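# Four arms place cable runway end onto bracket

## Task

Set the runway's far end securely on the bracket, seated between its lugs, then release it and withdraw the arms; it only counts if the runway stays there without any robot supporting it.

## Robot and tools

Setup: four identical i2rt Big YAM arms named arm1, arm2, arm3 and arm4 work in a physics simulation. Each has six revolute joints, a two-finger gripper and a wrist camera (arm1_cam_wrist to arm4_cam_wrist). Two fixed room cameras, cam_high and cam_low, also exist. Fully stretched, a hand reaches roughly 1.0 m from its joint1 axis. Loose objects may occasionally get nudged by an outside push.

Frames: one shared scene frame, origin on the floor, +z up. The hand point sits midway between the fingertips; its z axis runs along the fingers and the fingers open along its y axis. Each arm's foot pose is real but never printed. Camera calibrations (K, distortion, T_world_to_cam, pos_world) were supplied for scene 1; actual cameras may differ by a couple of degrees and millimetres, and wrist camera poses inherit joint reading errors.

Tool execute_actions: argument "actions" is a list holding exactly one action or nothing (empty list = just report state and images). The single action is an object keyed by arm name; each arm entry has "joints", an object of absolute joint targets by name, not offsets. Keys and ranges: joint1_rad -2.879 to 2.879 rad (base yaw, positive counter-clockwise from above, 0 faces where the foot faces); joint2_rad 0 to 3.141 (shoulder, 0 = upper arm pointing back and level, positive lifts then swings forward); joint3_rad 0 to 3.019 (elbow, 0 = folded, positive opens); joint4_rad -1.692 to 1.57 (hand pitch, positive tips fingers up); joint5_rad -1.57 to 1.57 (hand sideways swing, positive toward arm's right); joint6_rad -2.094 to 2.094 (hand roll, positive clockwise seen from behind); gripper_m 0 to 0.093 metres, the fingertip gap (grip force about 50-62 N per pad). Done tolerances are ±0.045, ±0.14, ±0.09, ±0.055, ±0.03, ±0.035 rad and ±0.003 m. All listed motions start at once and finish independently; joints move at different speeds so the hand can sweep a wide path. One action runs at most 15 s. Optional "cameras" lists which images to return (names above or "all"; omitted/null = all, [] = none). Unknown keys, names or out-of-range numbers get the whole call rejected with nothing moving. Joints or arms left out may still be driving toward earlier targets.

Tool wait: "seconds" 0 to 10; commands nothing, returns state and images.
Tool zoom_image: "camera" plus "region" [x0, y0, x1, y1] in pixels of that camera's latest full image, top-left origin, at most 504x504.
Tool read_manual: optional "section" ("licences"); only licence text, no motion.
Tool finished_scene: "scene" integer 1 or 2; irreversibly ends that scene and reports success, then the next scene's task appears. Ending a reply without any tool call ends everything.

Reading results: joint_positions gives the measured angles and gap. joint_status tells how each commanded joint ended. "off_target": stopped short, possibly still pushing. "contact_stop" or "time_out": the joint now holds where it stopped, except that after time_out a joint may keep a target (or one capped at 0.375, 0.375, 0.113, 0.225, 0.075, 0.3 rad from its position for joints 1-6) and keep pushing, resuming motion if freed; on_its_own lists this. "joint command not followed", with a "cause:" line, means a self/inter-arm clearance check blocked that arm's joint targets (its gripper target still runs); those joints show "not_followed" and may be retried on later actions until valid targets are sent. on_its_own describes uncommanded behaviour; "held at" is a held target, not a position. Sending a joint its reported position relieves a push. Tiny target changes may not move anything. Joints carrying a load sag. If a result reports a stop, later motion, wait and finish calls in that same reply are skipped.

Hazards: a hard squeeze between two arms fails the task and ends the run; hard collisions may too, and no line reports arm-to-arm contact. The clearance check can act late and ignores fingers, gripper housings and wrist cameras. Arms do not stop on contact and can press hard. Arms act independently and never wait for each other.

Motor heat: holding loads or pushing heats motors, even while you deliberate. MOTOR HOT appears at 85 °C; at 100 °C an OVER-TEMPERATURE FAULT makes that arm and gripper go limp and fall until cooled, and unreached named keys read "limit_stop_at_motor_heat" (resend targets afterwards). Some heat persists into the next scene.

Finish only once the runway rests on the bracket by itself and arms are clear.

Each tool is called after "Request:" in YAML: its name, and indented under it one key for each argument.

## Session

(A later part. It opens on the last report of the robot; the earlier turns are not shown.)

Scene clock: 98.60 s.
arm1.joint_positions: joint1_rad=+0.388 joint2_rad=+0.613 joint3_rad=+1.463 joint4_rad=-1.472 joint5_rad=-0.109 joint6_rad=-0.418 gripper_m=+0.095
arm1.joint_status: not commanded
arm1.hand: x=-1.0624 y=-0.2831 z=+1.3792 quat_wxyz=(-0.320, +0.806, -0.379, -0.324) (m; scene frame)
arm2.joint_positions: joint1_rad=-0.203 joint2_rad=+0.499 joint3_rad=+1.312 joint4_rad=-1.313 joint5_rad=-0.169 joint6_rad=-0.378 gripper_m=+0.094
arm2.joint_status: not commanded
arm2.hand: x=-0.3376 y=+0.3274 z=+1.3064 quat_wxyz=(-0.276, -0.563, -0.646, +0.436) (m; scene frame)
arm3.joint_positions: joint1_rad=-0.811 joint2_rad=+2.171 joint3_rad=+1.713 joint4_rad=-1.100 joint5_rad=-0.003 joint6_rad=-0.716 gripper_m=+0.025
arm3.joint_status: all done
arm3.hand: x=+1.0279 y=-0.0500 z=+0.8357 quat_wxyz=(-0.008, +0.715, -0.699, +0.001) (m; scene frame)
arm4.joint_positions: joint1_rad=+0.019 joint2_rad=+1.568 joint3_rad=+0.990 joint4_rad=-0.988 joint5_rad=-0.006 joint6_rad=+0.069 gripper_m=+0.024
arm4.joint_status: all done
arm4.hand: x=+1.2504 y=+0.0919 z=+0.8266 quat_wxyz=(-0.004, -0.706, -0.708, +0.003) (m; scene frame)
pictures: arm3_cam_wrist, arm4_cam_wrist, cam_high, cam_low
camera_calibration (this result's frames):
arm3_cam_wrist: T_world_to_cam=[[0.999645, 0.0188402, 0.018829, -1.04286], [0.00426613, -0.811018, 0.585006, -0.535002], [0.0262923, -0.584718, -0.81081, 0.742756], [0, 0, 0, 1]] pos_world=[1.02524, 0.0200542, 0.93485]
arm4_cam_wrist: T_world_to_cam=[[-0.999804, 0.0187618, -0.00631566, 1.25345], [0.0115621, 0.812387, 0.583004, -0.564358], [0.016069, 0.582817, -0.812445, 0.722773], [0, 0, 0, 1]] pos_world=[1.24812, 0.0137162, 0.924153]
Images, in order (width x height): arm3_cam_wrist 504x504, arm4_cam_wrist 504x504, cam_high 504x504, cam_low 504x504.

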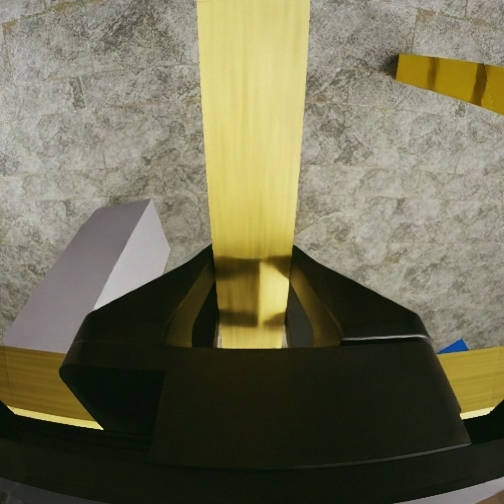

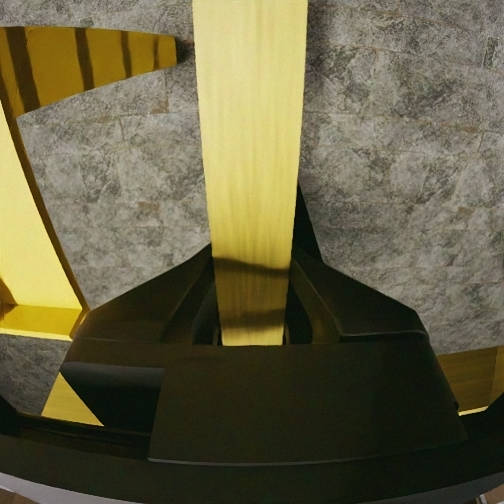

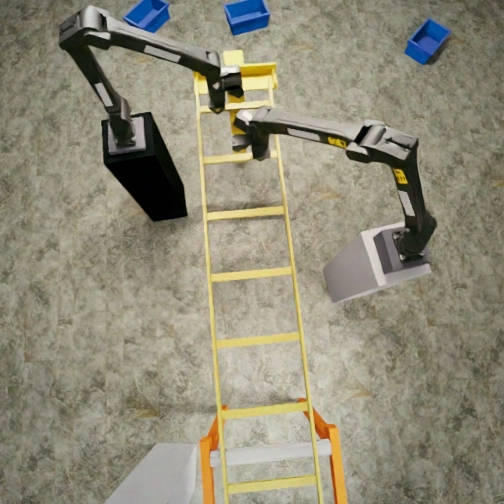

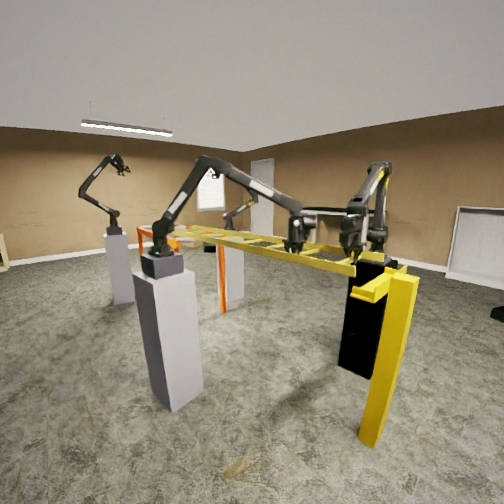

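Request:
execute_actions:
  actions:
    - {"arm3":{"joints":{"joint1_rad":-0.91,"joint2_rad":2.25,"joint3_rad":2.02,"joint4_rad":-1.22,"joint6_rad":-0.81}},"arm4":{"joints":{"joint1_rad":0.21,"joint2_rad":1.55,"joint3_rad":1.1,"joint4_rad":-0.99,"joint6_rad":0.265}}}
  cameras: ["cam_high","arm4_cam_wrist","cam_low"]

Request:
execute_actions:
  actions:
    - {"arm3":{"joints":{"joint2_rad":2.32}},"arm4":{"joints":{"joint2_rad":1.66,"joint3_rad":1.07,"joint4_rad":-0.92}}}
  cameras: ["cam_high","arm4_cam_wrist","cam_low"]

Request:
zoom_image:
  camera: "cam_high"
  region: [170,30,310,150]

Request:
zoom_image:
  camera: "cam_low"
  region: [310,230,430,320]

Scene clock: 113.80 s.
arm1.joint_positions: joint1_rad=+0.388 joint2_rad=+0.613 joint3_rad=+1.463 joint4_rad=-1.472 joint5_rad=-0.109 joint6_rad=-0.418 gripper_m=+0.095
arm1.joint_status: not commanded
arm1.hand: x=-1.0624 y=-0.2831 z=+1.3792 quat_wxyz=(-0.320, +0.806, -0.379, -0.324) (m; scene frame)
arm2.joint_positions: joint1_rad=-0.203 joint2_rad=+0.499 joint3_rad=+1.312 joint4_rad=-1.313 joint5_rad=-0.169 joint6_rad=-0.378 gripper_m=+0.094
arm2.joint_status: not commanded
arm2.hand: x=-0.3376 y=+0.3274 z=+1.3064 quat_wxyz=(-0.276, -0.563, -0.646, +0.436) (m; scene frame)
arm3.joint_positions: joint1_rad=-0.903 joint2_rad=+2.322 joint3_rad=+1.950 joint4_rad=-1.171 joint5_rad=-0.008 joint6_rad=-0.807 gripper_m=+0.025
arm3.joint_status: all done
arm3.hand: x=+1.1096 y=-0.0501 z=+0.8226 quat_wxyz=(-0.015, +0.715, -0.699, +0.000) (m; scene frame)
arm4.joint_positions: joint1_rad=+0.218 joint2_rad=+1.631 joint3_rad=+1.017 joint4_rad=-0.958 joint5_rad=-0.003 joint6_rad=+0.262 gripper_m=+0.024
arm4.joint_status: all done
arm4.hand: x=+1.3336 y=+0.0911 z=+0.8102 quat_wxyz=(-0.001, -0.704, -0.710, +0.002) (m; scene frame)
pictures: arm4_cam_wrist, cam_high, cam_low
camera_calibration (this result's frames):
arm4_cam_wrist: T_world_to_cam=[[-0.999896, 0.0142535, -0.002311, 1.33392], [0.0101848, 0.809626, 0.586857, -0.556133], [0.0102358, 0.586772, -0.809687, 0.713761], [0, 0, 0, 1]] pos_world=[1.33214, 0.012432, 0.907376]
Images, in order (width x height): arm4_cam_wrist 504x504, cam_high 504x504, cam_low 504x504.

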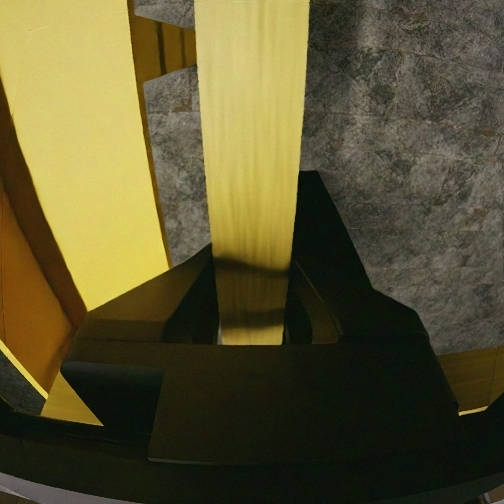

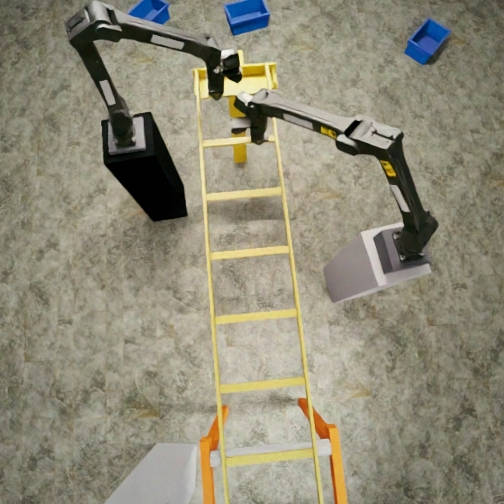

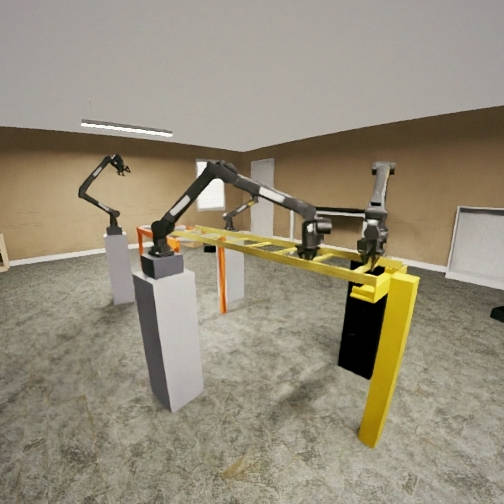

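Scene clock: 114.57 s.
arm1.joint_positions: joint1_rad=+0.388 joint2_rad=+0.613 joint3_rad=+1.463 joint4_rad=-1.472 joint5_rad=-0.109 joint6_rad=-0.418 gripper_m=+0.095
arm1.joint_status: not commanded
arm1.hand: x=-1.0624 y=-0.2831 z=+1.3792 quat_wxyz=(-0.320, +0.806, -0.379, -0.324) (m; scene frame)
arm2.joint_positions: joint1_rad=-0.203 joint2_rad=+0.499 joint3_rad=+1.312 joint4_rad=-1.313 joint5_rad=-0.169 joint6_rad=-0.378 gripper_m=+0.094
arm2.joint_status: not commanded
arm2.hand: x=-0.3376 y=+0.3274 z=+1.3064 quat_wxyz=(-0.276, -0.563, -0.646, +0.436) (m; scene frame)
arm3.joint_positions: joint1_rad=-0.905 joint2_rad=+2.363 joint3_rad=+1.952 joint4_rad=-1.176 joint5_rad=-0.010 joint6_rad=-0.807 gripper_m=+0.025
arm3.joint_status: all done
arm3.hand: x=+1.1055 y=-0.0559 z=+0.7961 quat_wxyz=(+0.006, +0.714, -0.701, -0.001) (m; scene frame)
arm4.joint_positions: joint1_rad=+0.211 joint2_rad=+1.711 joint3_rad=+1.018 joint4_rad=-0.906 joint5_rad=+0.008 joint6_rad=+0.265 gripper_m=+0.024
arm4.joint_status: all done
arm4.hand: x=+1.3302 y=+0.0856 z=+0.7776 quat_wxyz=(+0.014, -0.707, -0.707, +0.000) (m; scene frame)
pictures: arm4_cam_wrist, cam_high, cam_low
camera_calibration (this result's frames):
arm4_cam_wrist: T_world_to_cam=[[-0.999611, 0.0229094, 0.0158783, 1.31519], [0.0278454, 0.794932, 0.606059, -0.569681], [0.00126232, 0.606266, -0.795261, 0.68964], [0, 0, 0, 1]] pos_world=[1.32968, 0.00462268, 0.872821]
Images, in order (width x height): arm4_cam_wrist 504x504, cam_high 504x504, cam_low 504x504.

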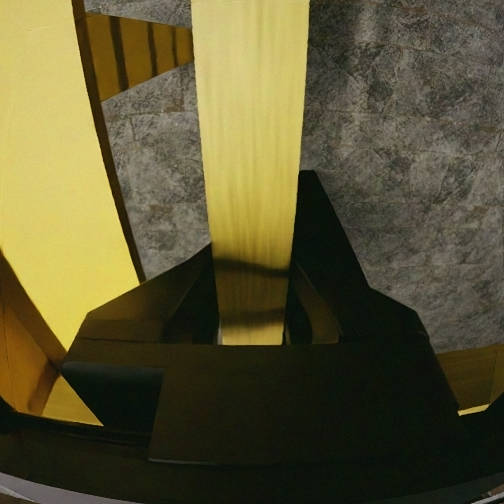

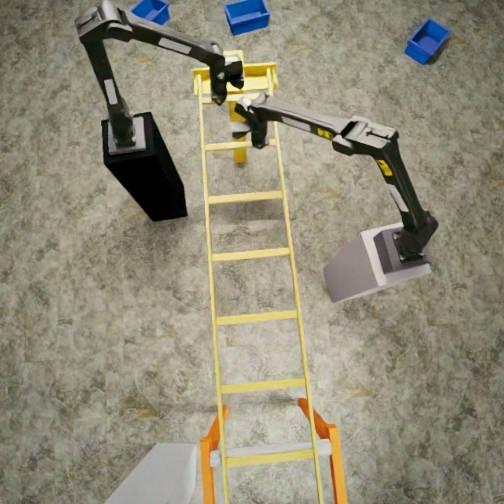

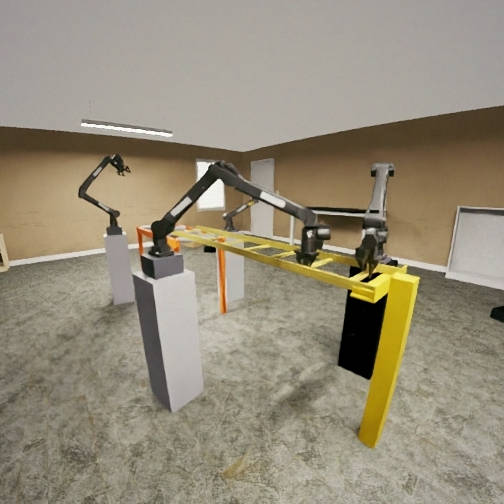

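Region (170, 30, 310, 150) of cam_high's 504x504 image, scaled by 3.600, with more detail than that image has; it fills the top 432 rows of this view, and the rest is white.

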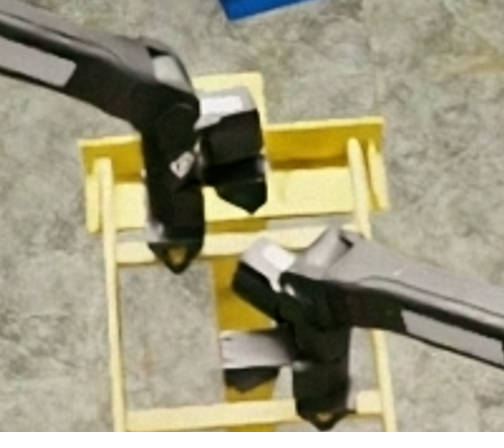

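Region (310, 230, 430, 320) of cam_low's 504x504 image, scaled by 4.200, with more detail than that image has; it fills the top 378 rows of this view, and the rest is white.

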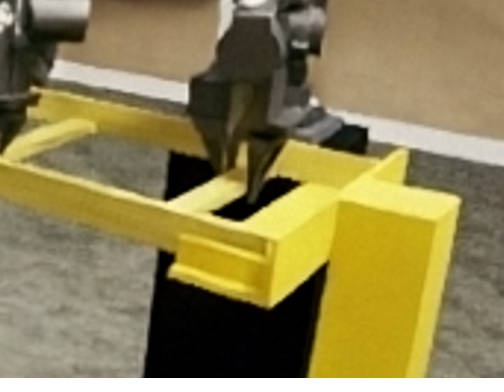

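Centred. Nudge forward, unload, release.

Request:
execute_actions:
  actions:
    - {"arm3":{"joints":{"joint1_rad":-0.92,"joint2_rad":2.39,"joint3_rad":1.98,"joint4_rad":-1.17}},"arm4":{"joints":{"joint1_rad":0.24,"joint2_rad":1.73,"joint3_rad":1.025,"joint4_rad":-0.88}}}
  cameras: ["arm4_cam_wrist"]

Request:
execute_actions:
  actions:
    - {"arm3":{"joints":{"gripper_m":0.06}},"arm4":{"joints":{"gripper_m":0.055}}}
  cameras: []

Request:
execute_actions:
  actions:
    - {"arm3":{"joints":{"joint2_rad":1.6,"joint4_rad":-1.3}},"arm4":{"joints":{"joint2_rad":0.8,"joint4_rad":-1.0}}}
  cameras: ["cam_high","arm4_cam_wrist","arm2_cam_wrist"]

Request:
zoom_image:
  camera: "cam_high"
  region: [170,30,310,150]

Scene clock: 125.83 s.
arm1.joint_positions: joint1_rad=+0.388 joint2_rad=+0.613 joint3_rad=+1.463 joint4_rad=-1.472 joint5_rad=-0.109 joint6_rad=-0.418 gripper_m=+0.095
arm1.joint_status: not commanded
arm1.hand: x=-1.0624 y=-0.2831 z=+1.3792 quat_wxyz=(-0.320, +0.806, -0.379, -0.324) (m; scene frame)
arm2.joint_positions: joint1_rad=-0.203 joint2_rad=+0.499 joint3_rad=+1.312 joint4_rad=-1.313 joint5_rad=-0.169 joint6_rad=-0.378 gripper_m=+0.094
arm2.joint_status: not commanded
arm2.hand: x=-0.3376 y=+0.3274 z=+1.3064 quat_wxyz=(-0.276, -0.563, -0.646, +0.436) (m; scene frame)
arm3.joint_positions: joint1_rad=-0.905 joint2_rad=+2.365 joint3_rad=+1.952 joint4_rad=-1.174 joint5_rad=-0.010 joint6_rad=-0.806 gripper_m=+0.025
arm3.joint_status: all done
arm3.hand: x=+1.1054 y=-0.0560 z=+0.7946 quat_wxyz=(+0.007, +0.713, -0.701, -0.001) (m; scene frame)
arm4.joint_positions: joint1_rad=+0.212 joint2_rad=+1.712 joint3_rad=+1.017 joint4_rad=-0.903 joint5_rad=+0.010 joint6_rad=+0.265 gripper_m=+0.024
arm4.joint_status: all done
arm4.hand: x=+1.3303 y=+0.0853 z=+0.7770 quat_wxyz=(+0.014, -0.707, -0.707, +0.001) (m; scene frame)
pictures: arm4_cam_wrist
camera_calibration (this result's frames):
arm4_cam_wrist: T_world_to_cam=[[-0.999606, 0.0217336, 0.0177553, 1.31402], [0.0280467, 0.795994, 0.604655, -0.568361], [-0.000991795, 0.604915, -0.79629, 0.693263], [0, 0, 0, 1]] pos_world=[1.33013, 0.00448879, 0.87237]
Images, in order (width x height): arm4_cam_wrist 504x504.

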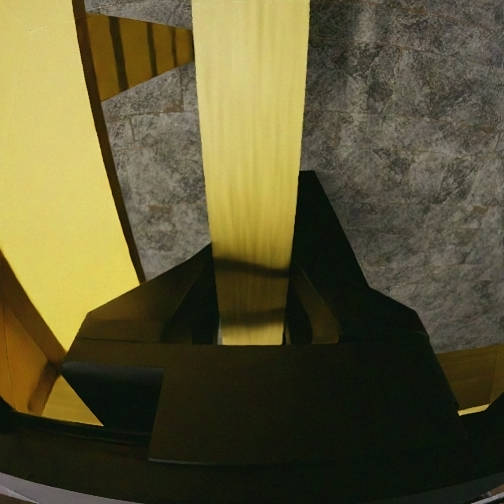

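Scene clock: 126.57 s.
arm1.joint_positions: joint1_rad=+0.388 joint2_rad=+0.613 joint3_rad=+1.463 joint4_rad=-1.472 joint5_rad=-0.109 joint6_rad=-0.418 gripper_m=+0.095
arm1.joint_status: not commanded
arm1.hand: x=-1.0624 y=-0.2831 z=+1.3792 quat_wxyz=(-0.320, +0.806, -0.379, -0.324) (m; scene frame)
arm2.joint_positions: joint1_rad=-0.203 joint2_rad=+0.499 joint3_rad=+1.312 joint4_rad=-1.313 joint5_rad=-0.169 joint6_rad=-0.378 gripper_m=+0.094
arm2.joint_status: not commanded
arm2.hand: x=-0.3376 y=+0.3274 z=+1.3064 quat_wxyz=(-0.276, -0.563, -0.646, +0.436) (m; scene frame)
arm3.joint_positions: joint1_rad=-0.912 joint2_rad=+2.365 joint3_rad=+1.952 joint4_rad=-1.174 joint5_rad=-0.004 joint6_rad=-0.806 gripper_m=+0.060
arm3.joint_status: all done
arm3.hand: x=+1.1096 y=-0.0602 z=+0.7946 quat_wxyz=(+0.007, +0.711, -0.703, +0.001) (m; scene frame)
arm4.joint_positions: joint1_rad=+0.233 joint2_rad=+1.716 joint3_rad=+1.017 joint4_rad=-0.892 joint5_rad=+0.002 joint6_rad=+0.265 gripper_m=+0.055
arm4.joint_status: all done
arm4.hand: x=+1.3409 y=+0.0859 z=+0.7753 quat_wxyz=(+0.009, -0.700, -0.714, -0.001) (m; scene frame)
pictures: none
No camera images: the call's "cameras" was empty. Leave "cameras" out to get every camera's image.

Scene clock: 128.40 s.
arm1.joint_positions: joint1_rad=+0.388 joint2_rad=+0.613 joint3_rad=+1.463 joint4_rad=-1.472 joint5_rad=-0.109 joint6_rad=-0.418 gripper_m=+0.095
arm1.joint_status: not commanded
arm1.hand: x=-1.0624 y=-0.2831 z=+1.3792 quat_wxyz=(-0.320, +0.806, -0.379, -0.324) (m; scene frame)
arm2.joint_positions: joint1_rad=-0.203 joint2_rad=+0.499 joint3_rad=+1.312 joint4_rad=-1.313 joint5_rad=-0.169 joint6_rad=-0.378 gripper_m=+0.094
arm2.joint_status: not commanded
arm2.hand: x=-0.3376 y=+0.3274 z=+1.3064 quat_wxyz=(-0.276, -0.563, -0.646, +0.436) (m; scene frame)
arm3.joint_positions: joint1_rad=-0.912 joint2_rad=+1.602 joint3_rad=+1.980 joint4_rad=-1.292 joint5_rad=-0.004 joint6_rad=-0.806 gripper_m=+0.060
arm3.joint_status: all done
arm3.hand: x=+1.0500 y=-0.1137 z=+1.2989 quat_wxyz=(-0.324, +0.674, -0.664, +0.007) (m; scene frame)
arm4.joint_positions: joint1_rad=+0.233 joint2_rad=+0.797 joint3_rad=+1.017 joint4_rad=-0.992 joint5_rad=+0.002 joint6_rad=+0.265 gripper_m=+0.055
arm4.joint_status: all done
arm4.hand: x=+1.3209 y=+0.1613 z=+1.1320 quat_wxyz=(-0.340, -0.643, -0.658, +0.194) (m; scene frame)
pictures: arm2_cam_wrist, arm4_cam_wrist, cam_high
camera_calibration (this result's frames):
arm4_cam_wrist: T_world_to_cam=[[-0.976165, -0.0838495, -0.200177, 1.52939], [-0.0542473, 0.987342, -0.149038, 0.087778], [0.21014, -0.134627, -0.968358, 0.965174], [0, 0, 0, 1]] pos_world=[1.29488, 0.17151, 1.25386]
Images, in order (width x height): arm2_cam_wrist 504x504, arm4_cam_wrist 504x504, cam_high 504x504.

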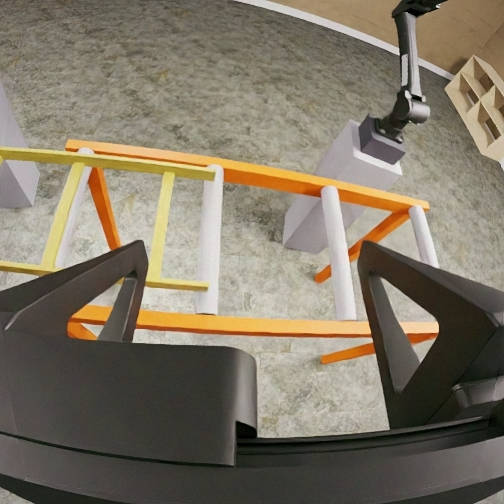

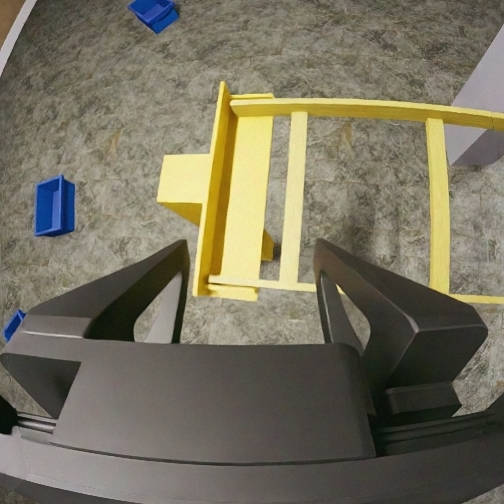

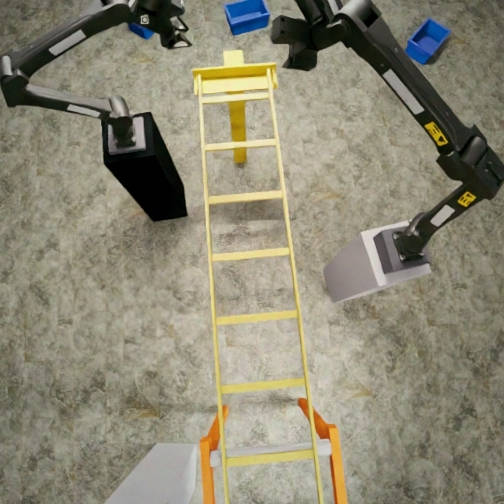

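Region (170, 30, 310, 150) of cam_high's 504x504 image, scaled by 3.600, with more detail than that image has; it fills the top 432 rows of this view, and the rest is white.

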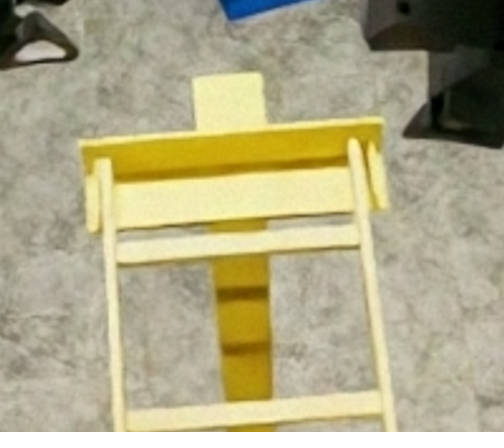

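Request:
finished_scene:
  scene: 1

The scene is finished: the task was done.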